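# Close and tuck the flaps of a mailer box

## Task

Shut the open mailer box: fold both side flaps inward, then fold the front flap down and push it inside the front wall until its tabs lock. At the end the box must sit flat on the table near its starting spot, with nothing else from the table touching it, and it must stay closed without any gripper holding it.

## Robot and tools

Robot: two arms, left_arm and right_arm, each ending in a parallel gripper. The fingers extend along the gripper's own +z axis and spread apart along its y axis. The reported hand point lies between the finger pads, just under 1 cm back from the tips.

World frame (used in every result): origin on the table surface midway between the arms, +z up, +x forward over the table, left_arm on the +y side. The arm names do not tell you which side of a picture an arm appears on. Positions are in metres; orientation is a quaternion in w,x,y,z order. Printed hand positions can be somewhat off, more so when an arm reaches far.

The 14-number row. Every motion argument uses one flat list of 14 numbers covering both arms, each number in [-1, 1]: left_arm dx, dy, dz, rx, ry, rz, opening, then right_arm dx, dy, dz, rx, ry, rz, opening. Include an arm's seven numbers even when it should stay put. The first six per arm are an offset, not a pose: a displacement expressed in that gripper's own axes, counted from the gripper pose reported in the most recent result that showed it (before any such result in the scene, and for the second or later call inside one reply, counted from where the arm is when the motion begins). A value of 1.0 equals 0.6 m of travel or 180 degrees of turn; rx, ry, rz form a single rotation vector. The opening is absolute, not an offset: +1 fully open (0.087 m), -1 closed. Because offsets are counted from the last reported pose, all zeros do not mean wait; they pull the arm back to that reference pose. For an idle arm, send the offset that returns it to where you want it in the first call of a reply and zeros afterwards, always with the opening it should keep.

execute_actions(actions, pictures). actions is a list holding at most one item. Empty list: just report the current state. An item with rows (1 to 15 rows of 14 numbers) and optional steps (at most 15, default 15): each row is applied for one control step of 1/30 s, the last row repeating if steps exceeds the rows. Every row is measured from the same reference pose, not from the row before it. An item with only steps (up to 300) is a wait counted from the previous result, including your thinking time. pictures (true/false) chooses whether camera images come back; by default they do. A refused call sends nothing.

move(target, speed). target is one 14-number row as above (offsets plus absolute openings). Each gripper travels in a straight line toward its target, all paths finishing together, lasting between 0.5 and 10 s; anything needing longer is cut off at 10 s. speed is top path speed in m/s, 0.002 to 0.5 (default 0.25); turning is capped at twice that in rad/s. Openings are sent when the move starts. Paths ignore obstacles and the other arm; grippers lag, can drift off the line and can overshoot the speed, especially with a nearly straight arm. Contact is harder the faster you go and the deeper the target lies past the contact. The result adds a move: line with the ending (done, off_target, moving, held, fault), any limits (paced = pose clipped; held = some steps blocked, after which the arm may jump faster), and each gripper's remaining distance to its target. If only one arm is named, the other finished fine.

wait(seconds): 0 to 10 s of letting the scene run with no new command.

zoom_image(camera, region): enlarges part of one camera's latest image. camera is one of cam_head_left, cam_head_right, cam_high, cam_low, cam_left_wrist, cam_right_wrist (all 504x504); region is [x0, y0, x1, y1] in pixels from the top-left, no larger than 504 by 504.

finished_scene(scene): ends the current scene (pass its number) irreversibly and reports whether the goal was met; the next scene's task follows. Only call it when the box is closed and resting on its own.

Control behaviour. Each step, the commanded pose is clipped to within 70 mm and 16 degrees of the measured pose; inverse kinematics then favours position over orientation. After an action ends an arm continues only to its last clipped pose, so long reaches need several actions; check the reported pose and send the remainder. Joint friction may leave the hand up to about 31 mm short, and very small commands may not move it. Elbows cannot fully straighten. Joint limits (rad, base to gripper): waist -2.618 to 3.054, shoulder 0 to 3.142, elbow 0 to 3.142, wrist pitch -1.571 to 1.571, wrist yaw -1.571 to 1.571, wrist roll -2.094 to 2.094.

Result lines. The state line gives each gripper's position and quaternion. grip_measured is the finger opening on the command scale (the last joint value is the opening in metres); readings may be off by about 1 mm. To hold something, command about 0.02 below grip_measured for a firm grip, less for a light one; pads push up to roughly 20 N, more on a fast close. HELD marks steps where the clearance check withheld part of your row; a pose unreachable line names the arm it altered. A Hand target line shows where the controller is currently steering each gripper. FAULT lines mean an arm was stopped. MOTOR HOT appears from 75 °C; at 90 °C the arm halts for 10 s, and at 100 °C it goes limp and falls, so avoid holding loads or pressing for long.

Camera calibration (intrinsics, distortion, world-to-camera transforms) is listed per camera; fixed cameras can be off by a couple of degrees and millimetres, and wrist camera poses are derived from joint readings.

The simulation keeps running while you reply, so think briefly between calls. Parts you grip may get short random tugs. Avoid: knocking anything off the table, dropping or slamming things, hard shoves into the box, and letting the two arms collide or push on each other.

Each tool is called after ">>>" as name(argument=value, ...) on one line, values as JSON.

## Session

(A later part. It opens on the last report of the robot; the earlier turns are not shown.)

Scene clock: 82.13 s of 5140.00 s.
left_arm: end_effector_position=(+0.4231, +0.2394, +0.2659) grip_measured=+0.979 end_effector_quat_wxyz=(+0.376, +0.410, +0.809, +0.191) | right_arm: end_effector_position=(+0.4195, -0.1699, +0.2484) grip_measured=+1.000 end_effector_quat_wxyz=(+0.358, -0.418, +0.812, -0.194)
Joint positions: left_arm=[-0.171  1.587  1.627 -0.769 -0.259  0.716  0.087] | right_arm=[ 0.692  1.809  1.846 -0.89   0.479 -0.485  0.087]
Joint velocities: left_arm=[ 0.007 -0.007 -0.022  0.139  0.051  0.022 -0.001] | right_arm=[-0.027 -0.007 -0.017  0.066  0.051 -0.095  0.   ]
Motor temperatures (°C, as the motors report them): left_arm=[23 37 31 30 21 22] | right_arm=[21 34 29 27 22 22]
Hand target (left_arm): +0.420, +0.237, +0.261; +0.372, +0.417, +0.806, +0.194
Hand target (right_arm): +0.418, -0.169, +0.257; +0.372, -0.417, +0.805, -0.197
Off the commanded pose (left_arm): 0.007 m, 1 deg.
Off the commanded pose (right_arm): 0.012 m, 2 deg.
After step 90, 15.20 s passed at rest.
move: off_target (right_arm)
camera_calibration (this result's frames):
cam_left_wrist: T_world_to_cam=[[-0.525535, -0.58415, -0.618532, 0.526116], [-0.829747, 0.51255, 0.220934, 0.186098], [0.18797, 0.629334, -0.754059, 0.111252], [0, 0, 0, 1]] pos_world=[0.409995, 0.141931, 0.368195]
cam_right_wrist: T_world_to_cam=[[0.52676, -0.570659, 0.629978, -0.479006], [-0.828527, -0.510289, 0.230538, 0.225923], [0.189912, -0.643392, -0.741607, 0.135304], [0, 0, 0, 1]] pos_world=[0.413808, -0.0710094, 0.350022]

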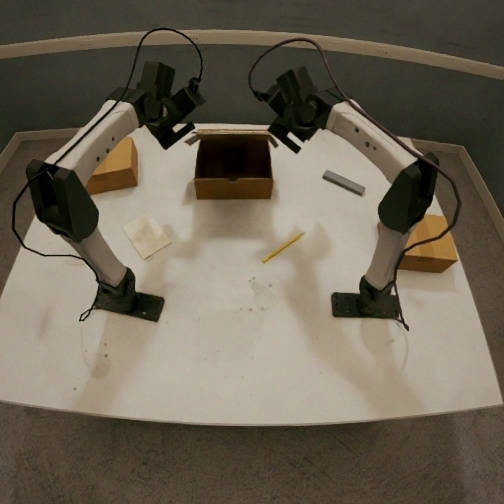

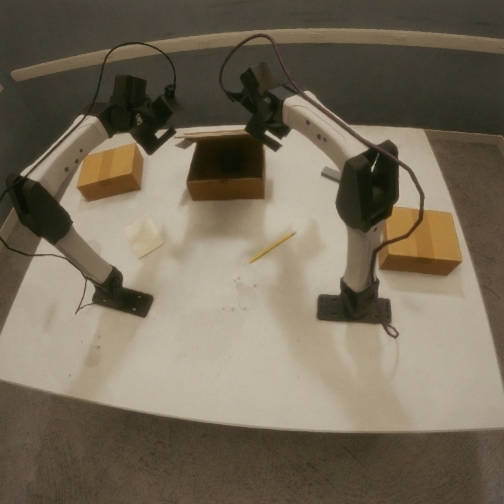

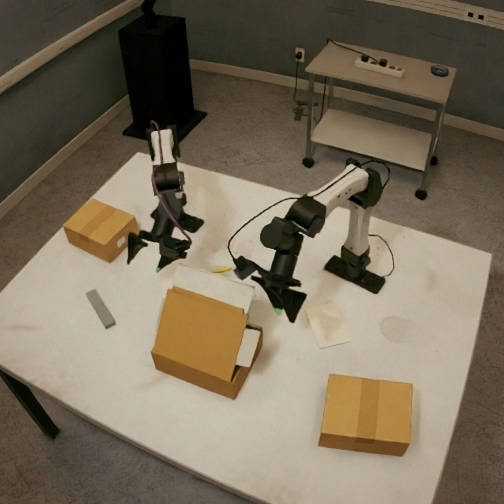

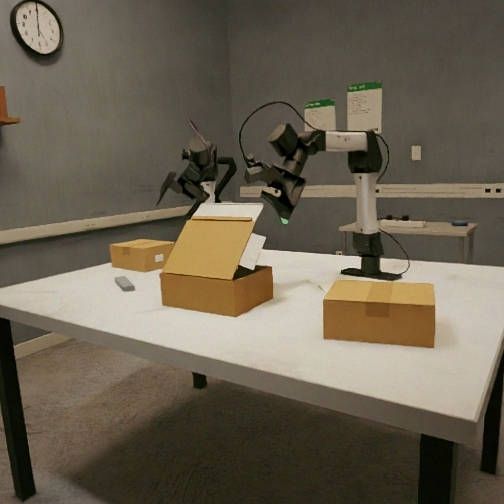

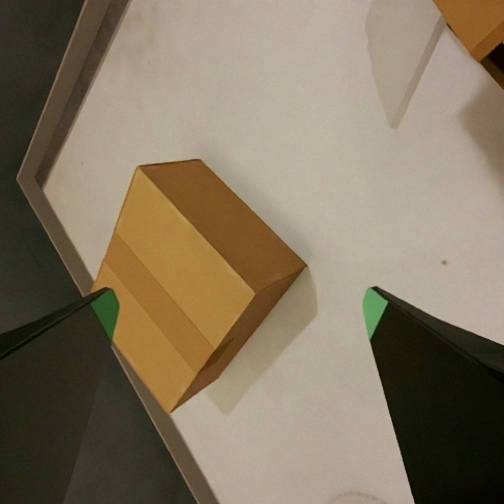

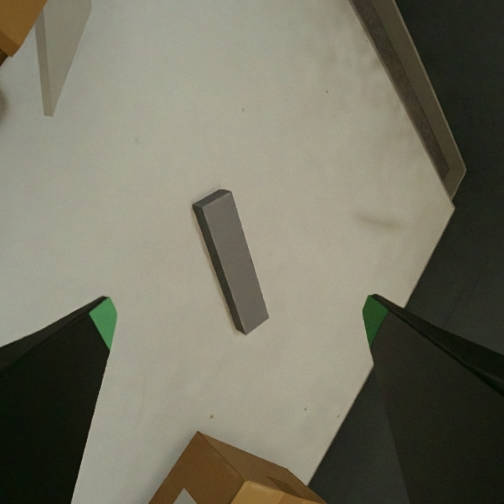

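>>> move(target=[0.065,-0.122,0.21,0,0,0,1, 0.044,0.102,0.195,0,0,0,1], speed=0.15)

>>> move(target=[-0.117,0,0,0,0,0,1, -0.117,0,0,0,0,0,1], speed=0.06)

Scene clock: 86.80 s of 5140.00 s.
left_arm: end_effector_position=(+0.4695, +0.2220, +0.1363) grip_measured=+0.979 end_effector_quat_wxyz=(+0.390, +0.407, +0.803, +0.191) | right_arm: end_effector_position=(+0.4615, -0.1550, +0.1305) grip_measured=+1.000 end_effector_quat_wxyz=(+0.361, -0.414, +0.813, -0.193)
Joint positions: left_arm=[-0.171  1.744  1.26  -0.214 -0.253  0.718  0.087] | right_arm=[ 0.66   1.945  1.548 -0.437  0.458 -0.508  0.087]
Joint velocities: left_arm=[-0.002 -0.022  0.017 -0.037 -0.007  0.007 -0.001] | right_arm=[ 0.007 -0.002 -0.022  0.022 -0.007 -0.007  0.   ]
Motor temperatures (°C, as the motors report them): left_arm=[22 36 31 30 21 22] | right_arm=[21 34 29 28 22 22]
Hand target (left_arm): +0.467, +0.228, +0.122; +0.376, +0.410, +0.809, +0.191
Hand target (right_arm): +0.464, -0.158, +0.122; +0.358, -0.417, +0.813, -0.194
Off the commanded pose (left_arm): 0.016 m, 2 deg.
Off the commanded pose (right_arm): 0.010 m, 1 deg.
After step 90, 0.03 s passed at rest.
move: off_target (left_arm)
camera_calibration (this result's frames):
cam_left_wrist: T_world_to_cam=[[-0.511331, -0.588806, -0.625978, 0.455569], [-0.832491, 0.52017, 0.190741, 0.26585], [0.213305, 0.618652, -0.756155, 0.00646987], [0, 0, 0, 1]] pos_world=[0.452885, 0.125952, 0.23936]
cam_right_wrist: T_world_to_cam=[[0.521257, -0.576663, 0.629088, -0.416594], [-0.831485, -0.509163, 0.222229, 0.298098], [0.192156, -0.638915, -0.744891, 0.0495379], [0, 0, 0, 1]] pos_world=[0.455497, -0.0568038, 0.232729]

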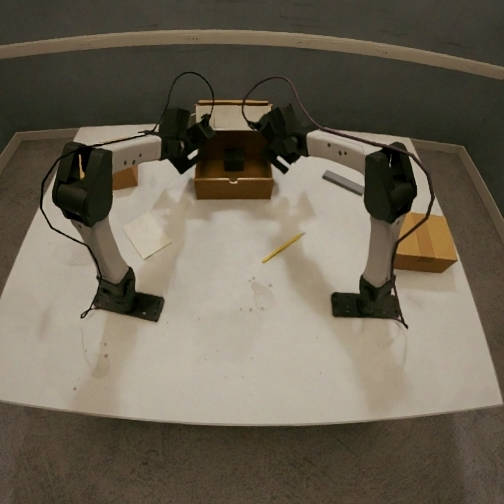

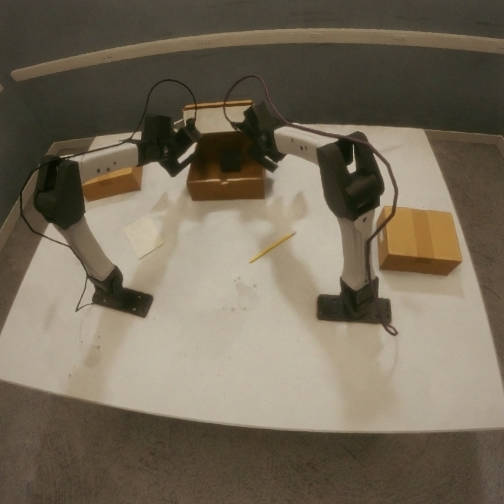

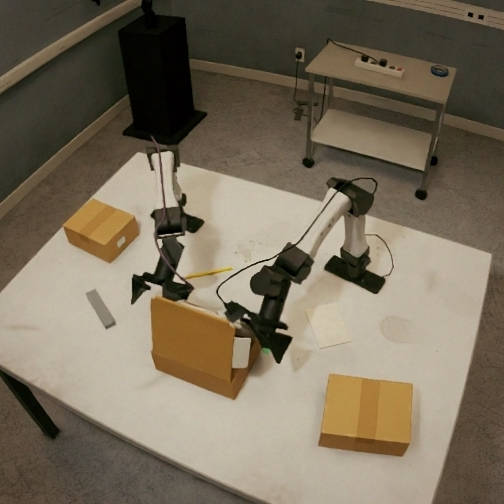

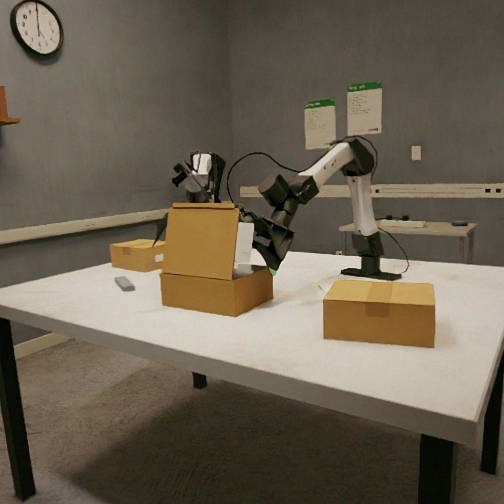

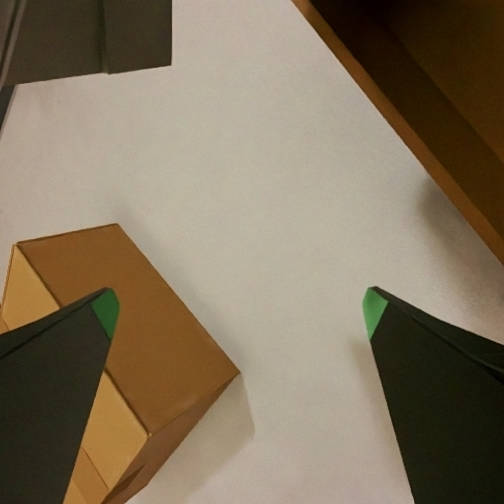

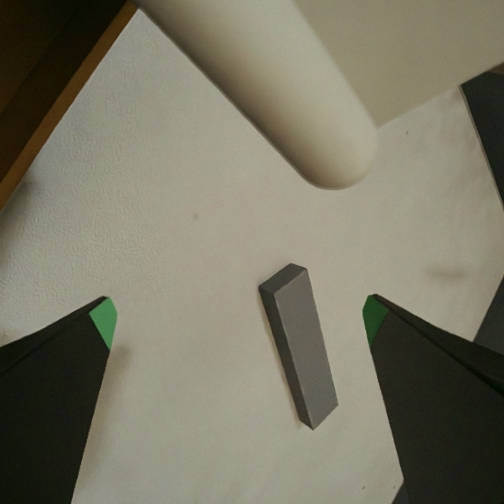

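Scene clock: 88.50 s of 5140.00 s.
left_arm: end_effector_position=(+0.4977, +0.1679, +0.1788) grip_measured=+0.979 end_effector_quat_wxyz=(+0.408, +0.401, +0.798, +0.189) | right_arm: end_effector_position=(+0.4904, -0.1010, +0.1629) grip_measured=+1.000 end_effector_quat_wxyz=(+0.365, -0.416, +0.811, -0.191)
Joint positions: left_arm=[-0.27   1.876  1.578 -0.382 -0.323  0.649  0.087] | right_arm=[ 0.717  2.171  2.014 -0.691  0.491 -0.465  0.087]
Joint velocities: left_arm=[-0.007  0.002  0.017  0.051 -0.037  0.081 -0.001] | right_arm=[ 0.002 -0.017 -0.022  0.037  0.022  0.037  0.   ]
Motor temperatures (°C, as the motors report them): left_arm=[22 36 31 30 21 22] | right_arm=[21 34 29 28 22 22]
Hand target (left_arm): +0.495, +0.166, +0.169; +0.390, +0.407, +0.804, +0.190
Hand target (right_arm): +0.490, -0.098, +0.162; +0.362, -0.415, +0.812, -0.193
Off the commanded pose (left_arm): 0.010 m, 2 deg.
Off the commanded pose (right_arm): 0.004 m, 1 deg.
move: done
camera_calibration (this result's frames):
cam_left_wrist: T_world_to_cam=[[-0.49236, -0.600342, -0.630215, 0.45799], [-0.836769, 0.525783, 0.152872, 0.317296], [0.23958, 0.602613, -0.761222, 0.0566089], [0, 0, 0, 1]] pos_world=[0.477437, 0.0740088, 0.283218]
cam_right_wrist: T_world_to_cam=[[0.522676, -0.576301, 0.628241, -0.421468], [-0.82884, -0.51602, 0.21621, 0.341368], [0.199583, -0.633719, -0.747373, 0.0999184], [0, 0, 0, 1]] pos_world=[0.483288, -0.00341943, 0.265653]

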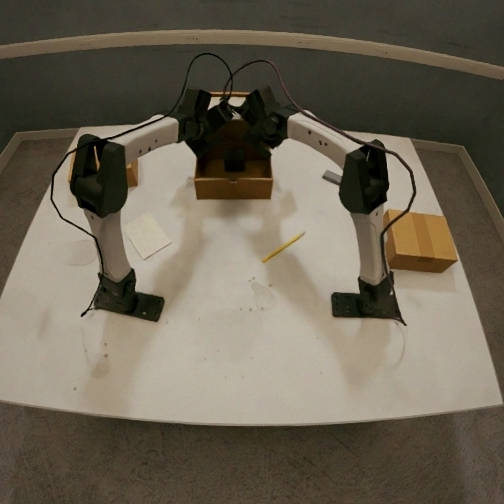

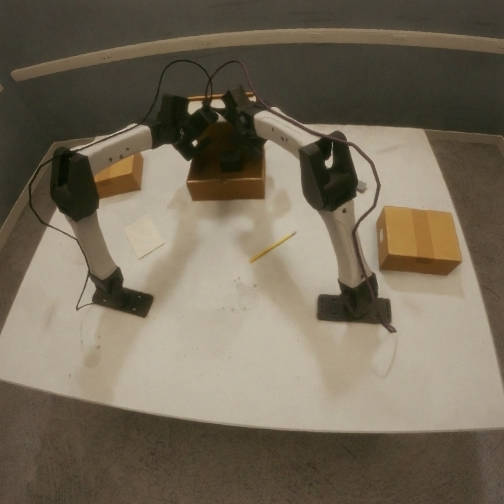

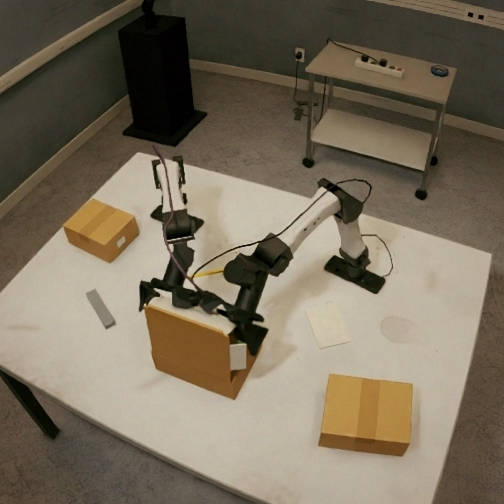

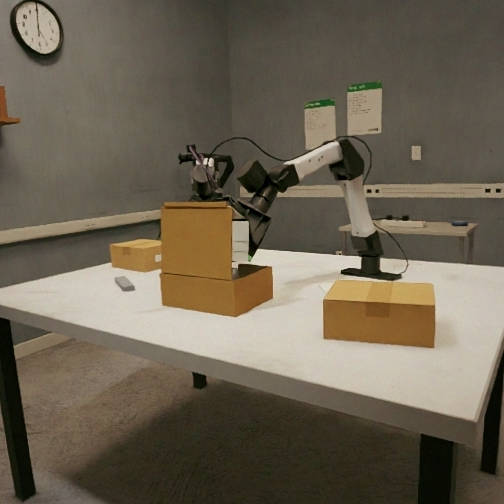

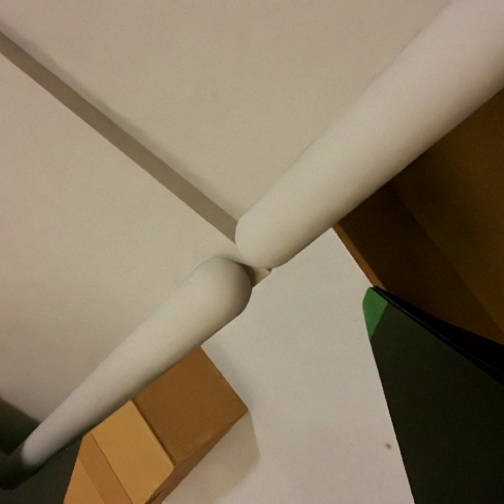

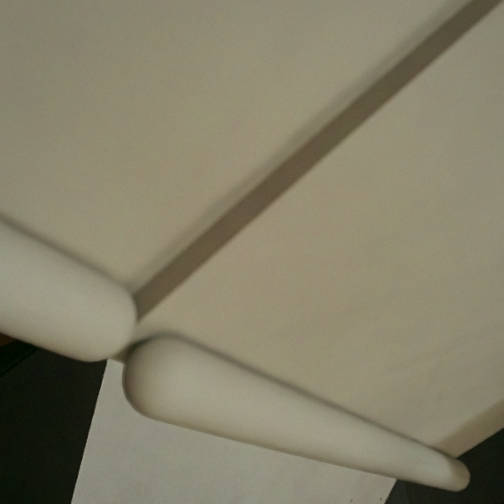

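>>> move(target=[0.15,0,-0.2,0,0,0,1, 0.15,0,-0.2,0,0,0,1], speed=0.1)

Scene clock: 92.00 s of 5140.00 s.
left_arm: end_effector_position=(+0.3770, +0.2342, +0.2203) grip_measured=+0.979 end_effector_quat_wxyz=(+0.430, +0.393, +0.790, +0.190) | right_arm: end_effector_position=(+0.3712, -0.1692, +0.2006) grip_measured=+1.000 end_effector_quat_wxyz=(+0.368, -0.416, +0.810, -0.188)
Joint positions: left_arm=[-0.237  1.315  1.133 -0.44  -0.297  0.671  0.087] | right_arm=[ 0.778  1.62   1.433 -0.679  0.527 -0.415  0.087]
Joint velocities: left_arm=[-0.007 -0.017 -0.007 -0.007  0.037  0.051  0.   ] | right_arm=[-0.007  0.002 -0.007  0.066  0.037  0.051  0.   ]
Motor temperatures (°C, as the motors report them): left_arm=[22 36 31 30 21 22] | right_arm=[21 34 29 28 22 22]
Hand target (left_arm): +0.369, +0.241, +0.207; +0.408, +0.401, +0.798, +0.190
Hand target (right_arm): +0.364, -0.173, +0.200; +0.365, -0.416, +0.811, -0.191
Off the commanded pose (left_arm): 0.018 m, 3 deg.
Off the commanded pose (right_arm): 0.008 m, 0 deg.
move: off_target (left_arm)
camera_calibration (this result's frames):
cam_left_wrist: T_world_to_cam=[[-0.463301, -0.612779, -0.640199, 0.458706], [-0.842481, 0.528656, 0.103675, 0.187463], [0.274915, 0.587388, -0.761181, 0.0674133], [0, 0, 0, 1]] pos_world=[0.35192, 0.142384, 0.325541]
cam_right_wrist: T_world_to_cam=[[0.522083, -0.577852, 0.627309, -0.42199], [-0.827728, -0.520638, 0.209291, 0.199392], [0.205662, -0.628509, -0.75012, 0.10786], [0, 0, 0, 1]] pos_world=[0.363173, -0.0722454, 0.303895]

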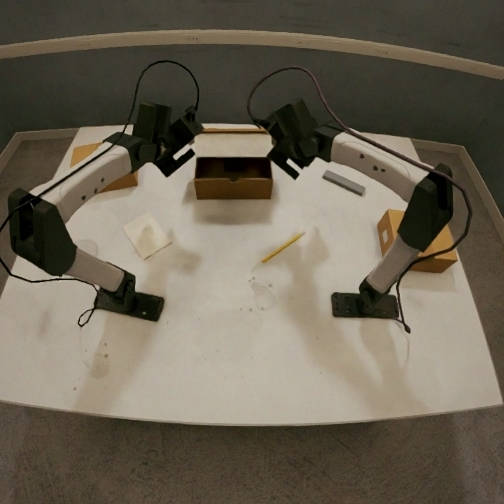

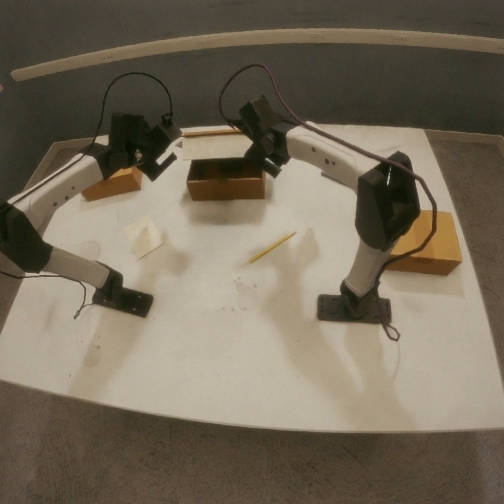

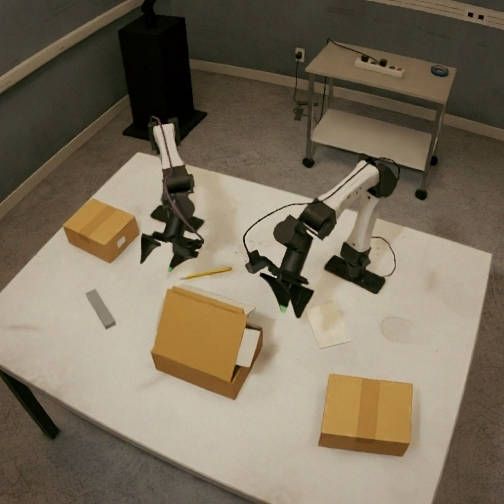

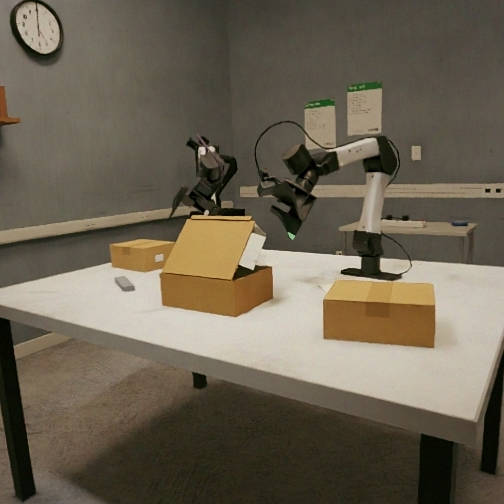

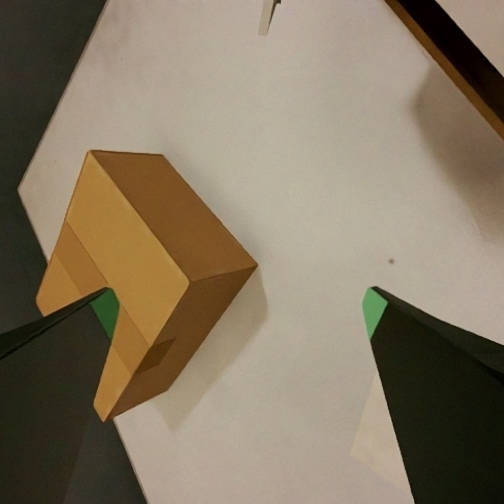

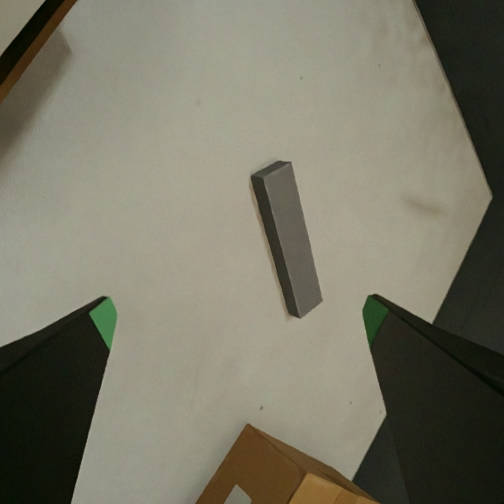

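>>> move(target=[-0.107,-0.01,0.03,0,0,0,0.1, -0.133,0.01,0.03,0,0,0,0.3], speed=0.1)

Scene clock: 96.80 s of 5140.00 s.
left_arm: end_effector_position=(+0.4121, +0.1824, +0.2459) grip_measured=+0.100 end_effector_quat_wxyz=(+0.444, +0.386, +0.786, +0.188) | right_arm: end_effector_position=(+0.4128, -0.1045, +0.2209) grip_measured=+0.300 end_effector_quat_wxyz=(+0.369, -0.418, +0.809, -0.187)
Joint positions: left_arm=[-0.342  1.513  1.386 -0.487 -0.38   0.602  0.048] | right_arm=[ 0.826  1.931  1.897 -0.85   0.553 -0.376  0.057]
Joint velocities: left_arm=[ 0.007 -0.007 -0.007  0.066 -0.007 -0.051 -0.   ] | right_arm=[ 0.012 -0.017 -0.007  0.007 -0.007  0.081 -0.001]
Motor temperatures (°C, as the motors report them): left_arm=[22 35 31 30 21 22] | right_arm=[21 34 29 28 22 22]
Hand target (left_arm): +0.411, +0.180, +0.240; +0.430, +0.393, +0.791, +0.189
Hand target (right_arm): +0.413, -0.102, +0.222; +0.369, -0.416, +0.810, -0.189
Off the commanded pose (left_arm): 0.007 m, 2 deg.
Off the commanded pose (right_arm): 0.004 m, 0 deg.
After step 90, 0.47 s passed at rest.
move: done
camera_calibration (this result's frames):
cam_left_wrist: T_world_to_cam=[[-0.446327, -0.624231, -0.641193, 0.45491], [-0.844894, 0.530055, 0.0720878, 0.250283], [0.294868, 0.573914, -0.763986, 0.102549], [0, 0, 0, 1]] pos_world=[0.384263, 0.0924508, 0.351989]
cam_right_wrist: T_world_to_cam=[[0.525932, -0.575205, 0.626526, -0.420222], [-0.824387, -0.525972, 0.209137, 0.261455], [0.209239, -0.626492, -0.750817, 0.154083], [0, 0, 0, 1]] pos_world=[0.404308, -0.00766369, 0.324288]

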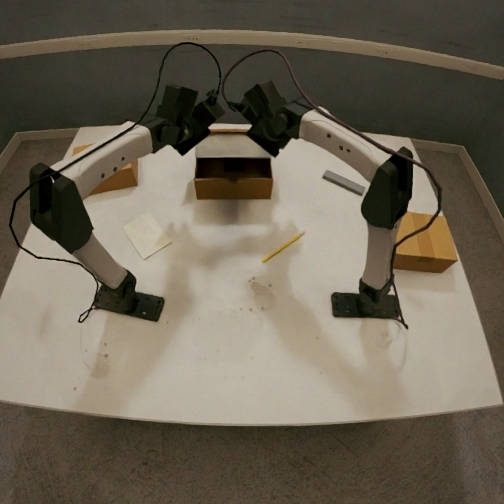

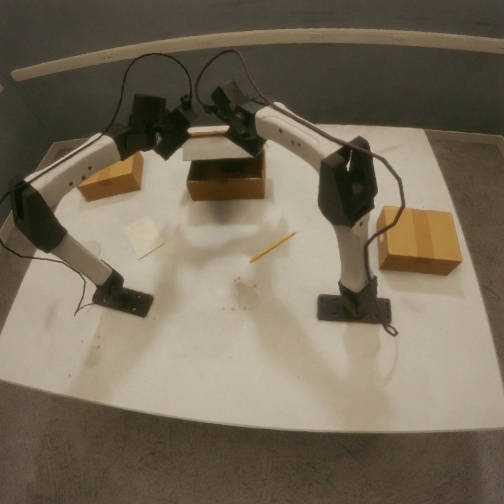

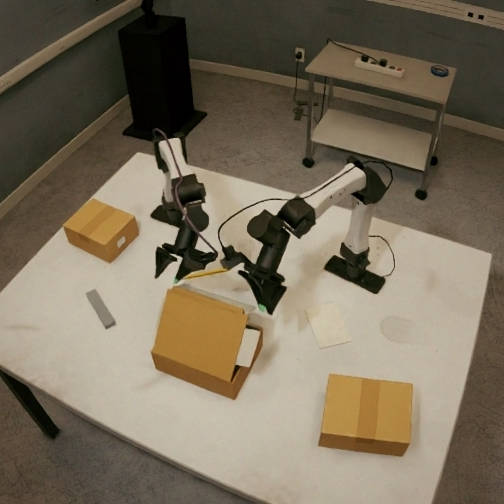

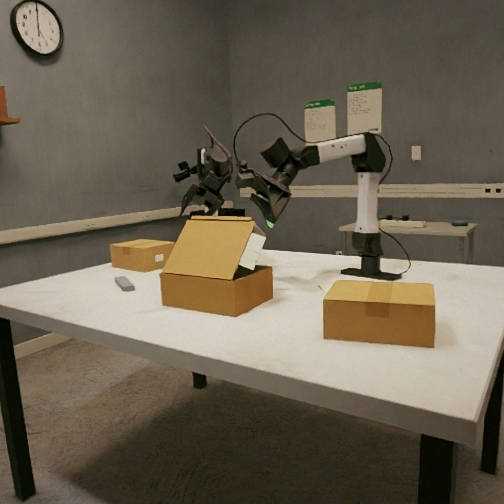

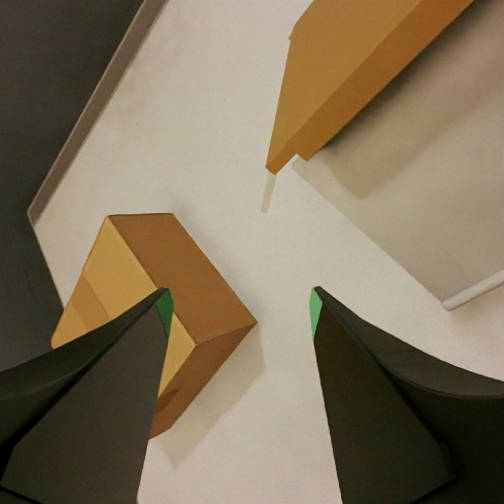

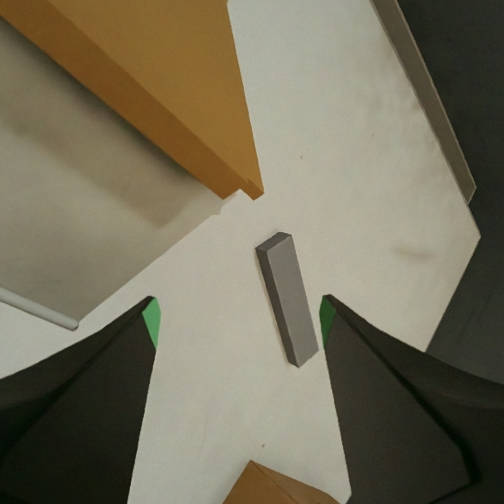

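>>> move(target=[0.0,-0.01,0.17,0,0,0,0.1, 0.03,0.0,0.03,0,0,0.11,0.3], speed=0.07)

>>> move(target=[0,0,0,0,0,0,0.1, 0,0,0.13,0,0,0,0.3], speed=0.07)

Scene clock: 102.27 s of 5140.00 s.
left_arm: end_effector_position=(+0.4884, +0.1767, +0.1900) grip_measured=+0.100 end_effector_quat_wxyz=(+0.441, +0.385, +0.787, +0.193) | right_arm: end_effector_position=(+0.4183, -0.1171, +0.1931) grip_measured=+0.300 end_effector_quat_wxyz=(+0.381, -0.286, +0.869, -0.131)
Joint positions: left_arm=[-0.263  1.783  1.452 -0.271 -0.325  0.651  0.048] | right_arm=[ 0.767  1.911  1.795 -0.773  0.517 -0.101  0.057]
Joint velocities: left_arm=[ 0.007  0.007  0.012 -0.007 -0.051 -0.007  0.   ] | right_arm=[-0.002 -0.002 -0.002 -0.11  -0.022  0.022  0.   ]
Motor temperatures (°C, as the motors report them): left_arm=[22 34 32 30 21 22] | right_arm=[21 34 30 28 22 22]
Hand target (left_arm): +0.496, +0.175, +0.187; +0.444, +0.387, +0.786, +0.189
Hand target (right_arm): +0.419, -0.119, +0.201; +0.395, -0.273, +0.869, -0.121
Off the commanded pose (left_arm): 0.008 m, 1 deg.
Off the commanded pose (right_arm): 0.008 m, 2 deg.
move: done
camera_calibration (this result's frames):
cam_left_wrist: T_world_to_cam=[[-0.441796, -0.623287, -0.645236, 0.447979], [-0.849185, 0.522494, 0.0767209, 0.324289], [0.289313, 0.58182, -0.760121, 0.0412261], [0, 0, 0, 1]] pos_world=[0.461369, 0.0857942, 0.295509]
cam_right_wrist: T_world_to_cam=[[0.385671, -0.798512, 0.462208, -0.34863], [-0.920072, -0.370187, 0.128181, 0.339066], [0.0687492, -0.4747, -0.877459, 0.225091], [0, 0, 0, 1]] pos_world=[0.430946, -0.0460168, 0.315186]

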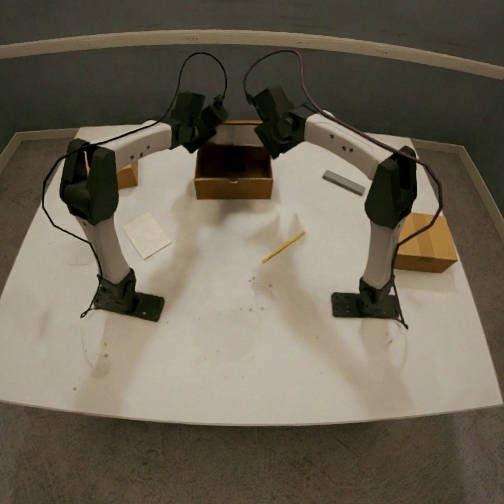

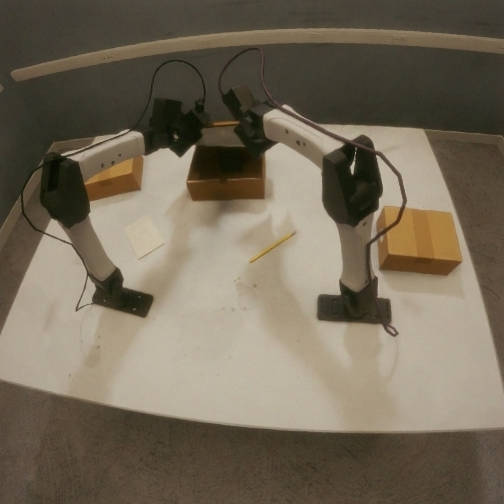

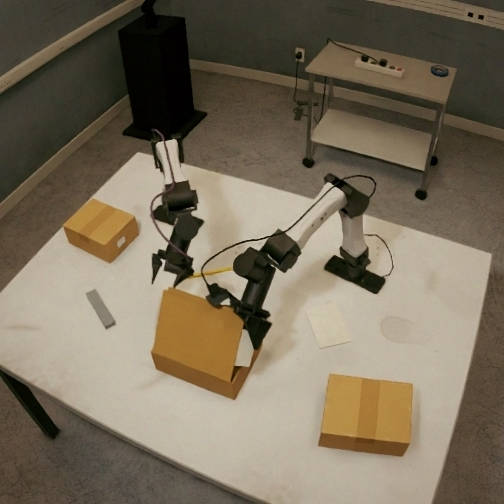

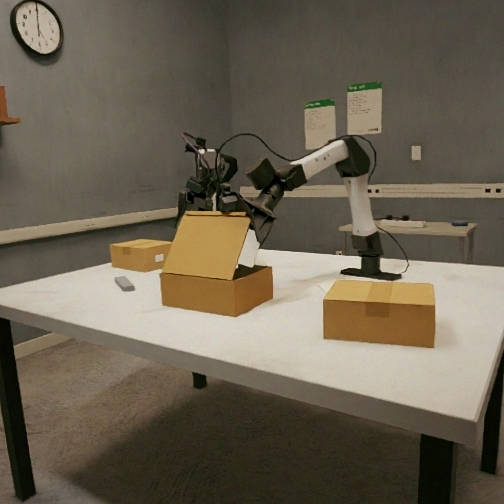

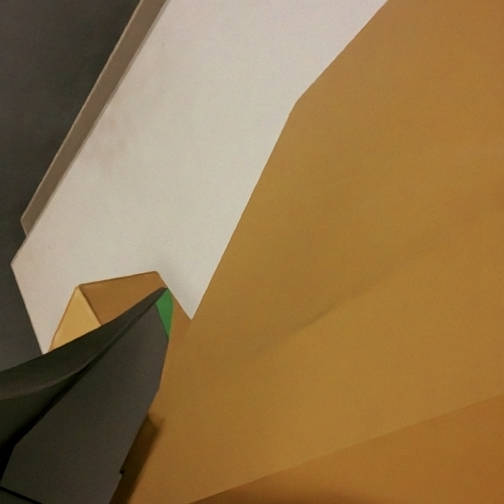

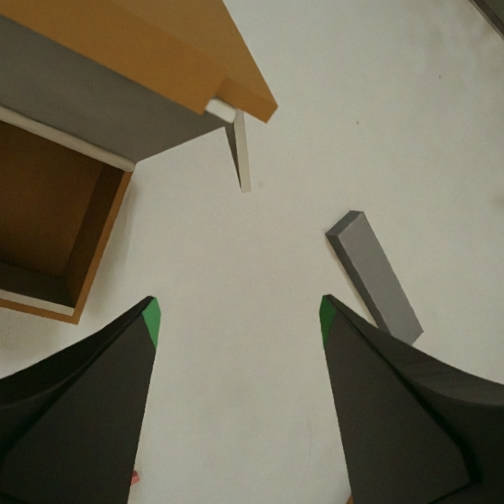

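Scene clock: 103.73 s of 5140.00 s.
left_arm: end_effector_position=(+0.4893, +0.1769, +0.1921) grip_measured=+0.100 end_effector_quat_wxyz=(+0.445, +0.381, +0.787, +0.194) | right_arm: end_effector_position=(+0.4647, -0.1198, +0.1459) grip_measured=+0.300 end_effector_quat_wxyz=(+0.376, -0.287, +0.871, -0.132)
Joint positions: left_arm=[-0.263  1.781  1.452 -0.263 -0.329  0.648  0.048] | right_arm=[ 0.692  2.047  1.8   -0.623  0.469 -0.164  0.057]
Joint velocities: left_arm=[ 0.017 -0.007 -0.012 -0.037 -0.022  0.051  0.   ] | right_arm=[-0.022  0.012 -0.017  0.037 -0.007 -0.037 -0.   ]
Motor temperatures (°C, as the motors report them): left_arm=[22 35 32 30 21 22] | right_arm=[21 34 30 28 22 22]
Hand target (left_arm): +0.488, +0.177, +0.190; +0.441, +0.385, +0.787, +0.193
Hand target (right_arm): +0.476, -0.118, +0.141; +0.382, -0.286, +0.869, -0.130
Off the commanded pose (left_arm): 0.002 m, 1 deg.
Off the commanded pose (right_arm): 0.013 m, 1 deg.
move: off_target (right_arm)
camera_calibration (this result's frames):
cam_left_wrist: T_world_to_cam=[[-0.433147, -0.628152, -0.646381, 0.446657], [-0.852303, 0.518736, 0.0670309, 0.328869], [0.293196, 0.579947, -0.760065, 0.0408821], [0, 0, 0, 1]] pos_world=[0.461778, 0.0862623, 0.297739]
cam_right_wrist: T_world_to_cam=[[0.389324, -0.795908, 0.463634, -0.34844], [-0.919123, -0.368652, 0.138954, 0.384928], [0.0603251, -0.480235, -0.875063, 0.182158], [0, 0, 0, 1]] pos_world=[0.478463, -0.0479432, 0.267461]

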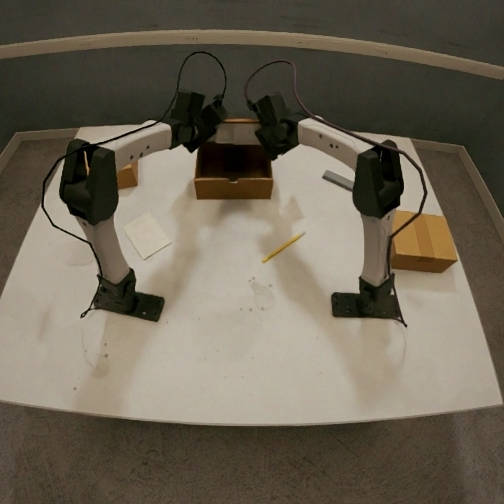

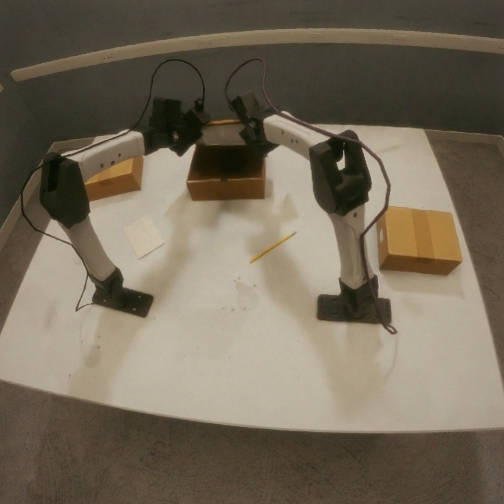

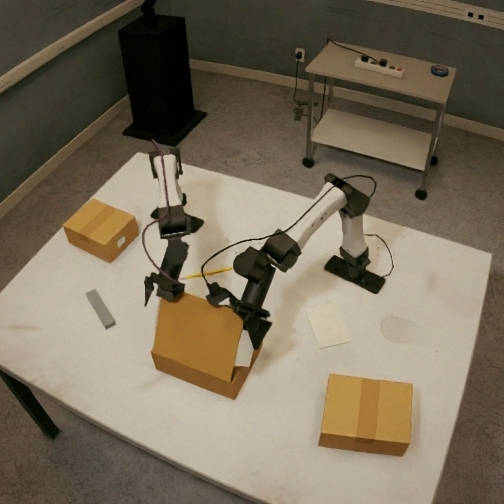

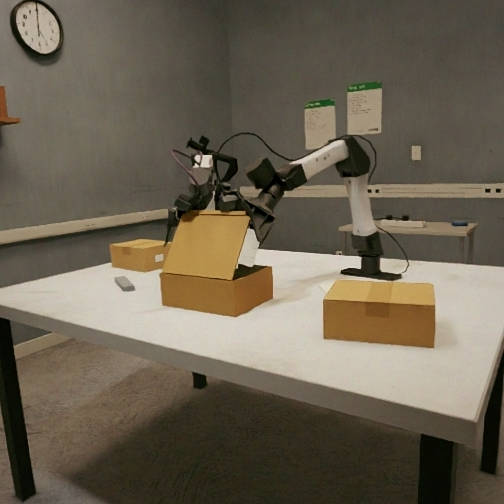

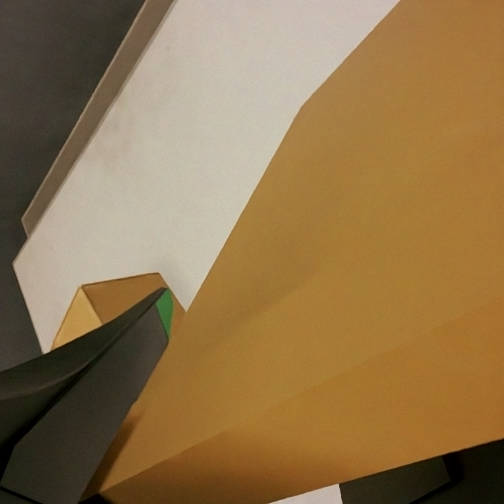

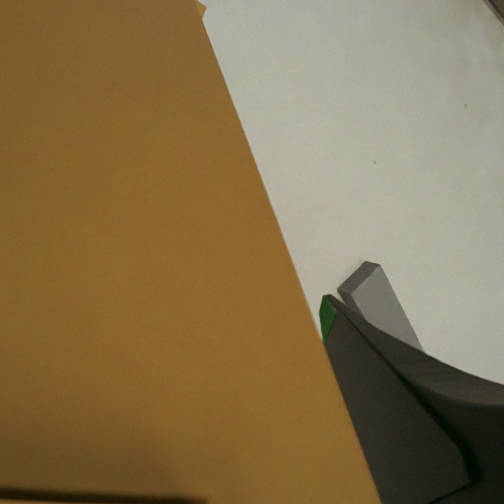

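>>> move(target=[0,0,0,0,0,0,-1, 0,0,0,0,0,0,-1])

>>> move(target=[-0.04,-0.03,0,0,0,-0.36,-1, -0.03,0.03,0,0,0,0.25,-1], speed=0.1)

Scene clock: 106.77 s of 5140.00 s.
left_arm: end_effector_position=(+0.4894, +0.1794, +0.1949) grip_measured=-0.667 end_effector_quat_wxyz=(+0.442, +0.391, +0.781, +0.205) | right_arm: end_effector_position=(+0.4679, -0.1259, +0.1475) grip_measured=-0.918 end_effector_quat_wxyz=(+0.378, -0.281, +0.871, -0.140)
Joint positions: left_arm=[-0.263  1.777  1.452 -0.265 -0.338  0.679  0.015] | right_arm=[ 0.683  2.046  1.8   -0.62   0.483 -0.167  0.004]
Joint velocities: left_arm=[-0.012  0.012  0.012  0.007 -0.022  0.022 -0.001] | right_arm=[-0.007 -0.002  0.007 -0.007  0.007 -0.081 -0.001]
Motor temperatures (°C, as the motors report them): left_arm=[22 35 32 30 21 22] | right_arm=[21 34 30 28 22 22]
Hand target (left_arm): +0.489, +0.177, +0.192; +0.445, +0.381, +0.787, +0.194
Hand target (right_arm): +0.465, -0.120, +0.146; +0.376, -0.288, +0.871, -0.132
Off the commanded pose (left_arm): 0.004 m, 2 deg.
Off the commanded pose (right_arm): 0.007 m, 1 deg.
move: done
camera_calibration (this result's frames):
cam_left_wrist: T_world_to_cam=[[-0.435606, -0.604109, -0.667308, 0.451103], [-0.847766, 0.524519, 0.078564, 0.321943], [0.302554, 0.599944, -0.740627, 0.0295642], [0, 0, 0, 1]] pos_world=[0.460491, 0.0859132, 0.297627]
cam_right_wrist: T_world_to_cam=[[0.372407, -0.797965, 0.473882, -0.34921], [-0.926101, -0.352761, 0.133779, 0.391457], [0.0604162, -0.488683, -0.870367, 0.178653], [0, 0, 0, 1]] pos_world=[0.481783, -0.053262, 0.26861]

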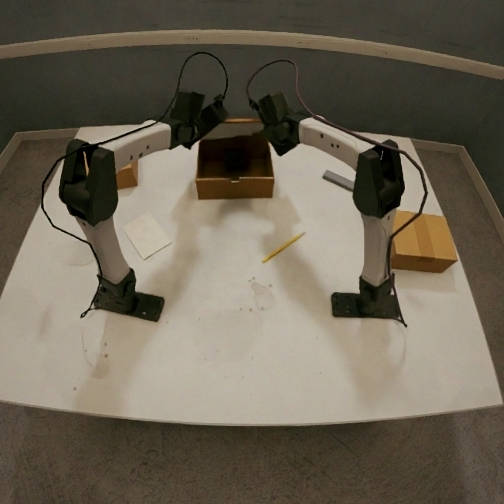

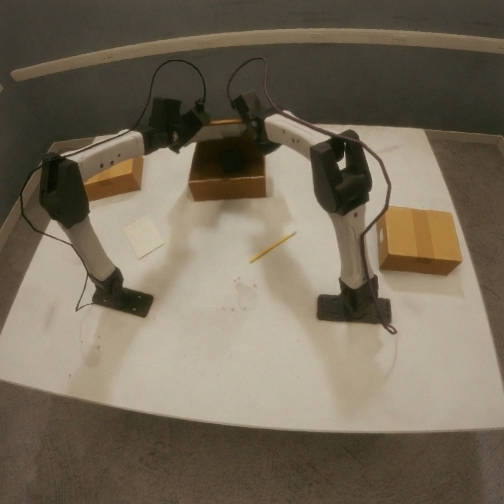

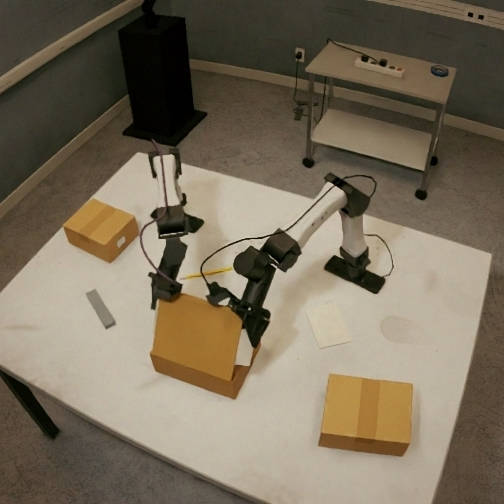

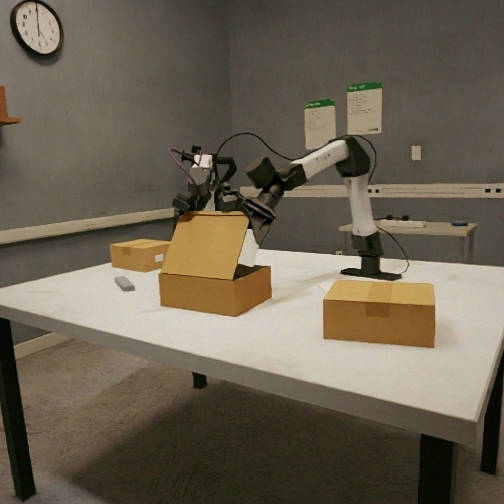

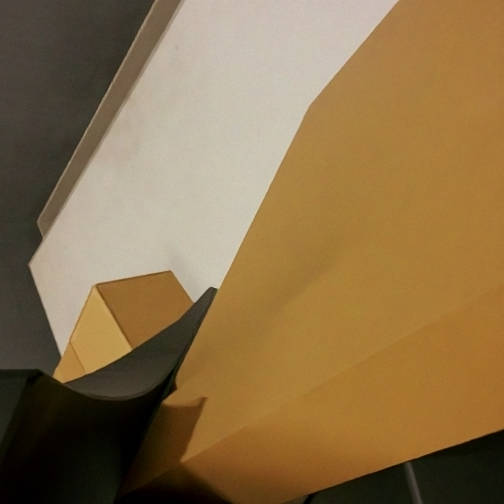

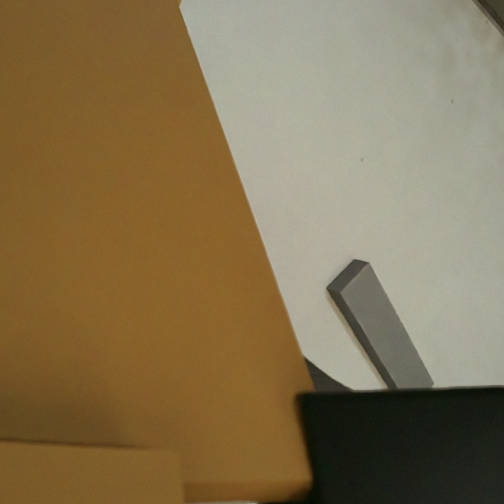

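Scene clock: 112.77 s of 5140.00 s.
left_arm: end_effector_position=(+0.4944, +0.1630, +0.2052) grip_measured=-0.908 end_effector_quat_wxyz=(+0.508, -0.073, +0.858, -0.020) | right_arm: end_effector_position=(+0.4656, -0.0997, +0.1445) grip_measured=-0.985 end_effector_quat_wxyz=(+0.401, +0.063, +0.914, +0.011)
Joint positions: left_arm=[-0.228  1.777  1.508 -0.277 -0.384 -0.349  0.004] | right_arm=[ 0.672  2.046  1.815 -0.635  0.472  0.588  0.001]
Joint velocities: left_arm=[-0.012  0.012 -0.012 -0.007  0.022  0.051 -0.001] | right_arm=[-0.007  0.007 -0.017  0.007 -0.051  0.022 -0.   ]
Motor temperatures (°C, as the motors report them): left_arm=[22 35 32 30 21 22] | right_arm=[21 34 31 28 22 22]
Hand target (left_arm): +0.488, +0.150, +0.196; +0.484, -0.088, +0.868, -0.062
Hand target (right_arm): +0.471, -0.101, +0.150; +0.403, +0.073, +0.912, +0.015
Off the commanded pose (left_arm): 0.017 m, 6 deg.
Off the commanded pose (right_arm): 0.008 m, 1 deg.
move: off_target (left_arm)
camera_calibration (this result's frames):
cam_left_wrist: T_world_to_cam=[[0.0973721, -0.989719, 0.104758, 0.0911607], [-0.977851, -0.114733, -0.175051, 0.554546], [0.185271, -0.0853928, -0.97897, 0.264158], [0, 0, 0, 1]] pos_world=[0.484446, 0.176405, 0.346127]
cam_right_wrist: T_world_to_cam=[[-0.117448, -0.991656, -0.053143, -0.0410562], [-0.992373, 0.115178, 0.0439395, 0.489488], [-0.037452, 0.0578983, -0.99762, 0.30742], [0, 0, 0, 1]] pos_world=[0.492446, -0.114891, 0.282998]

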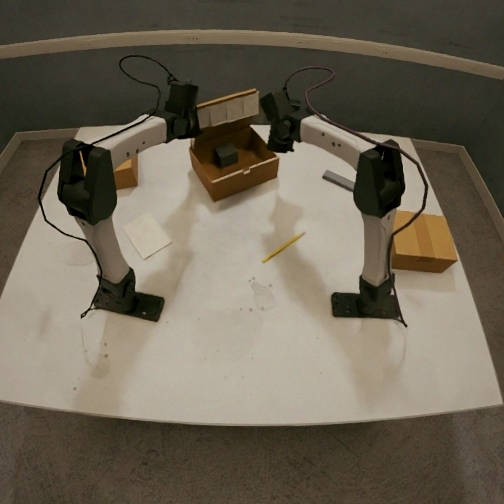

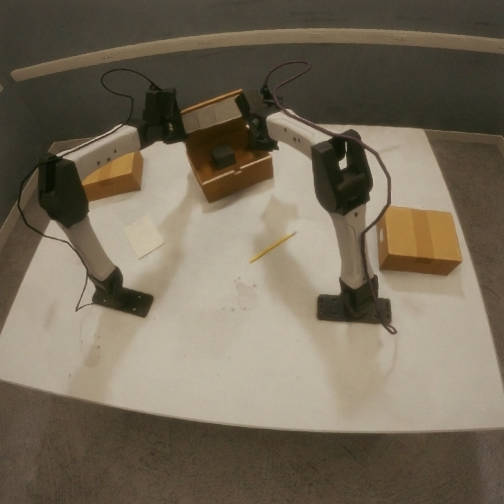

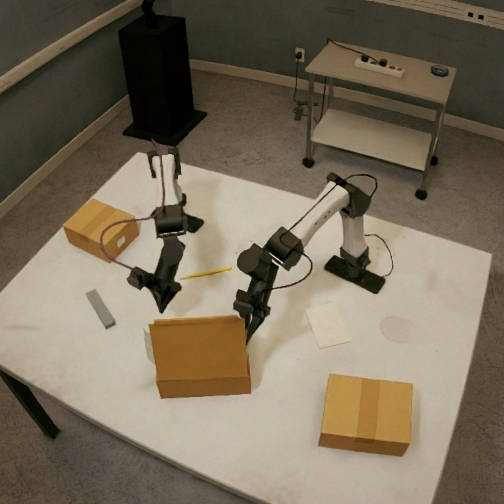

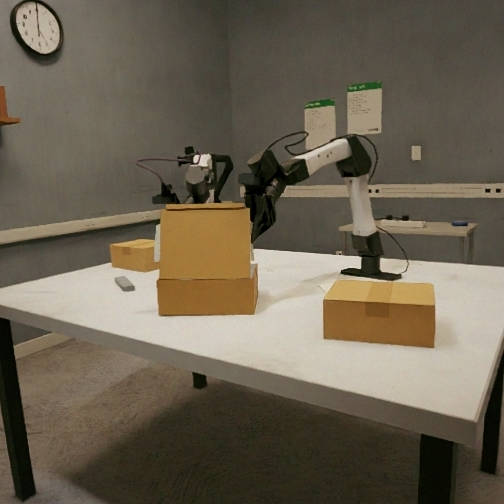

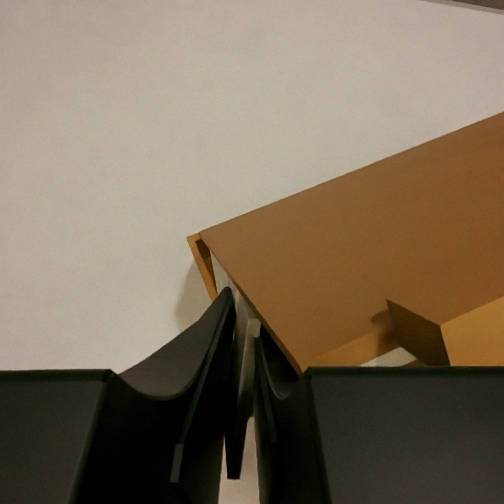

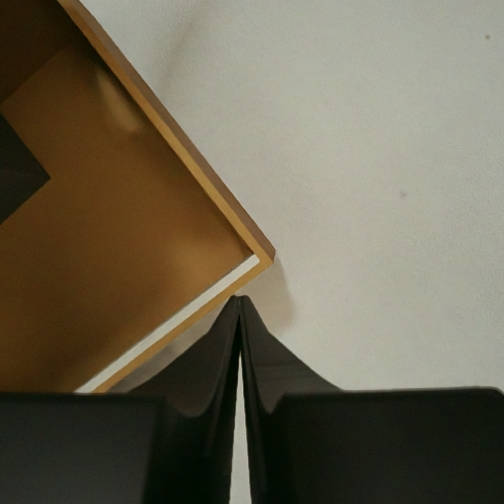

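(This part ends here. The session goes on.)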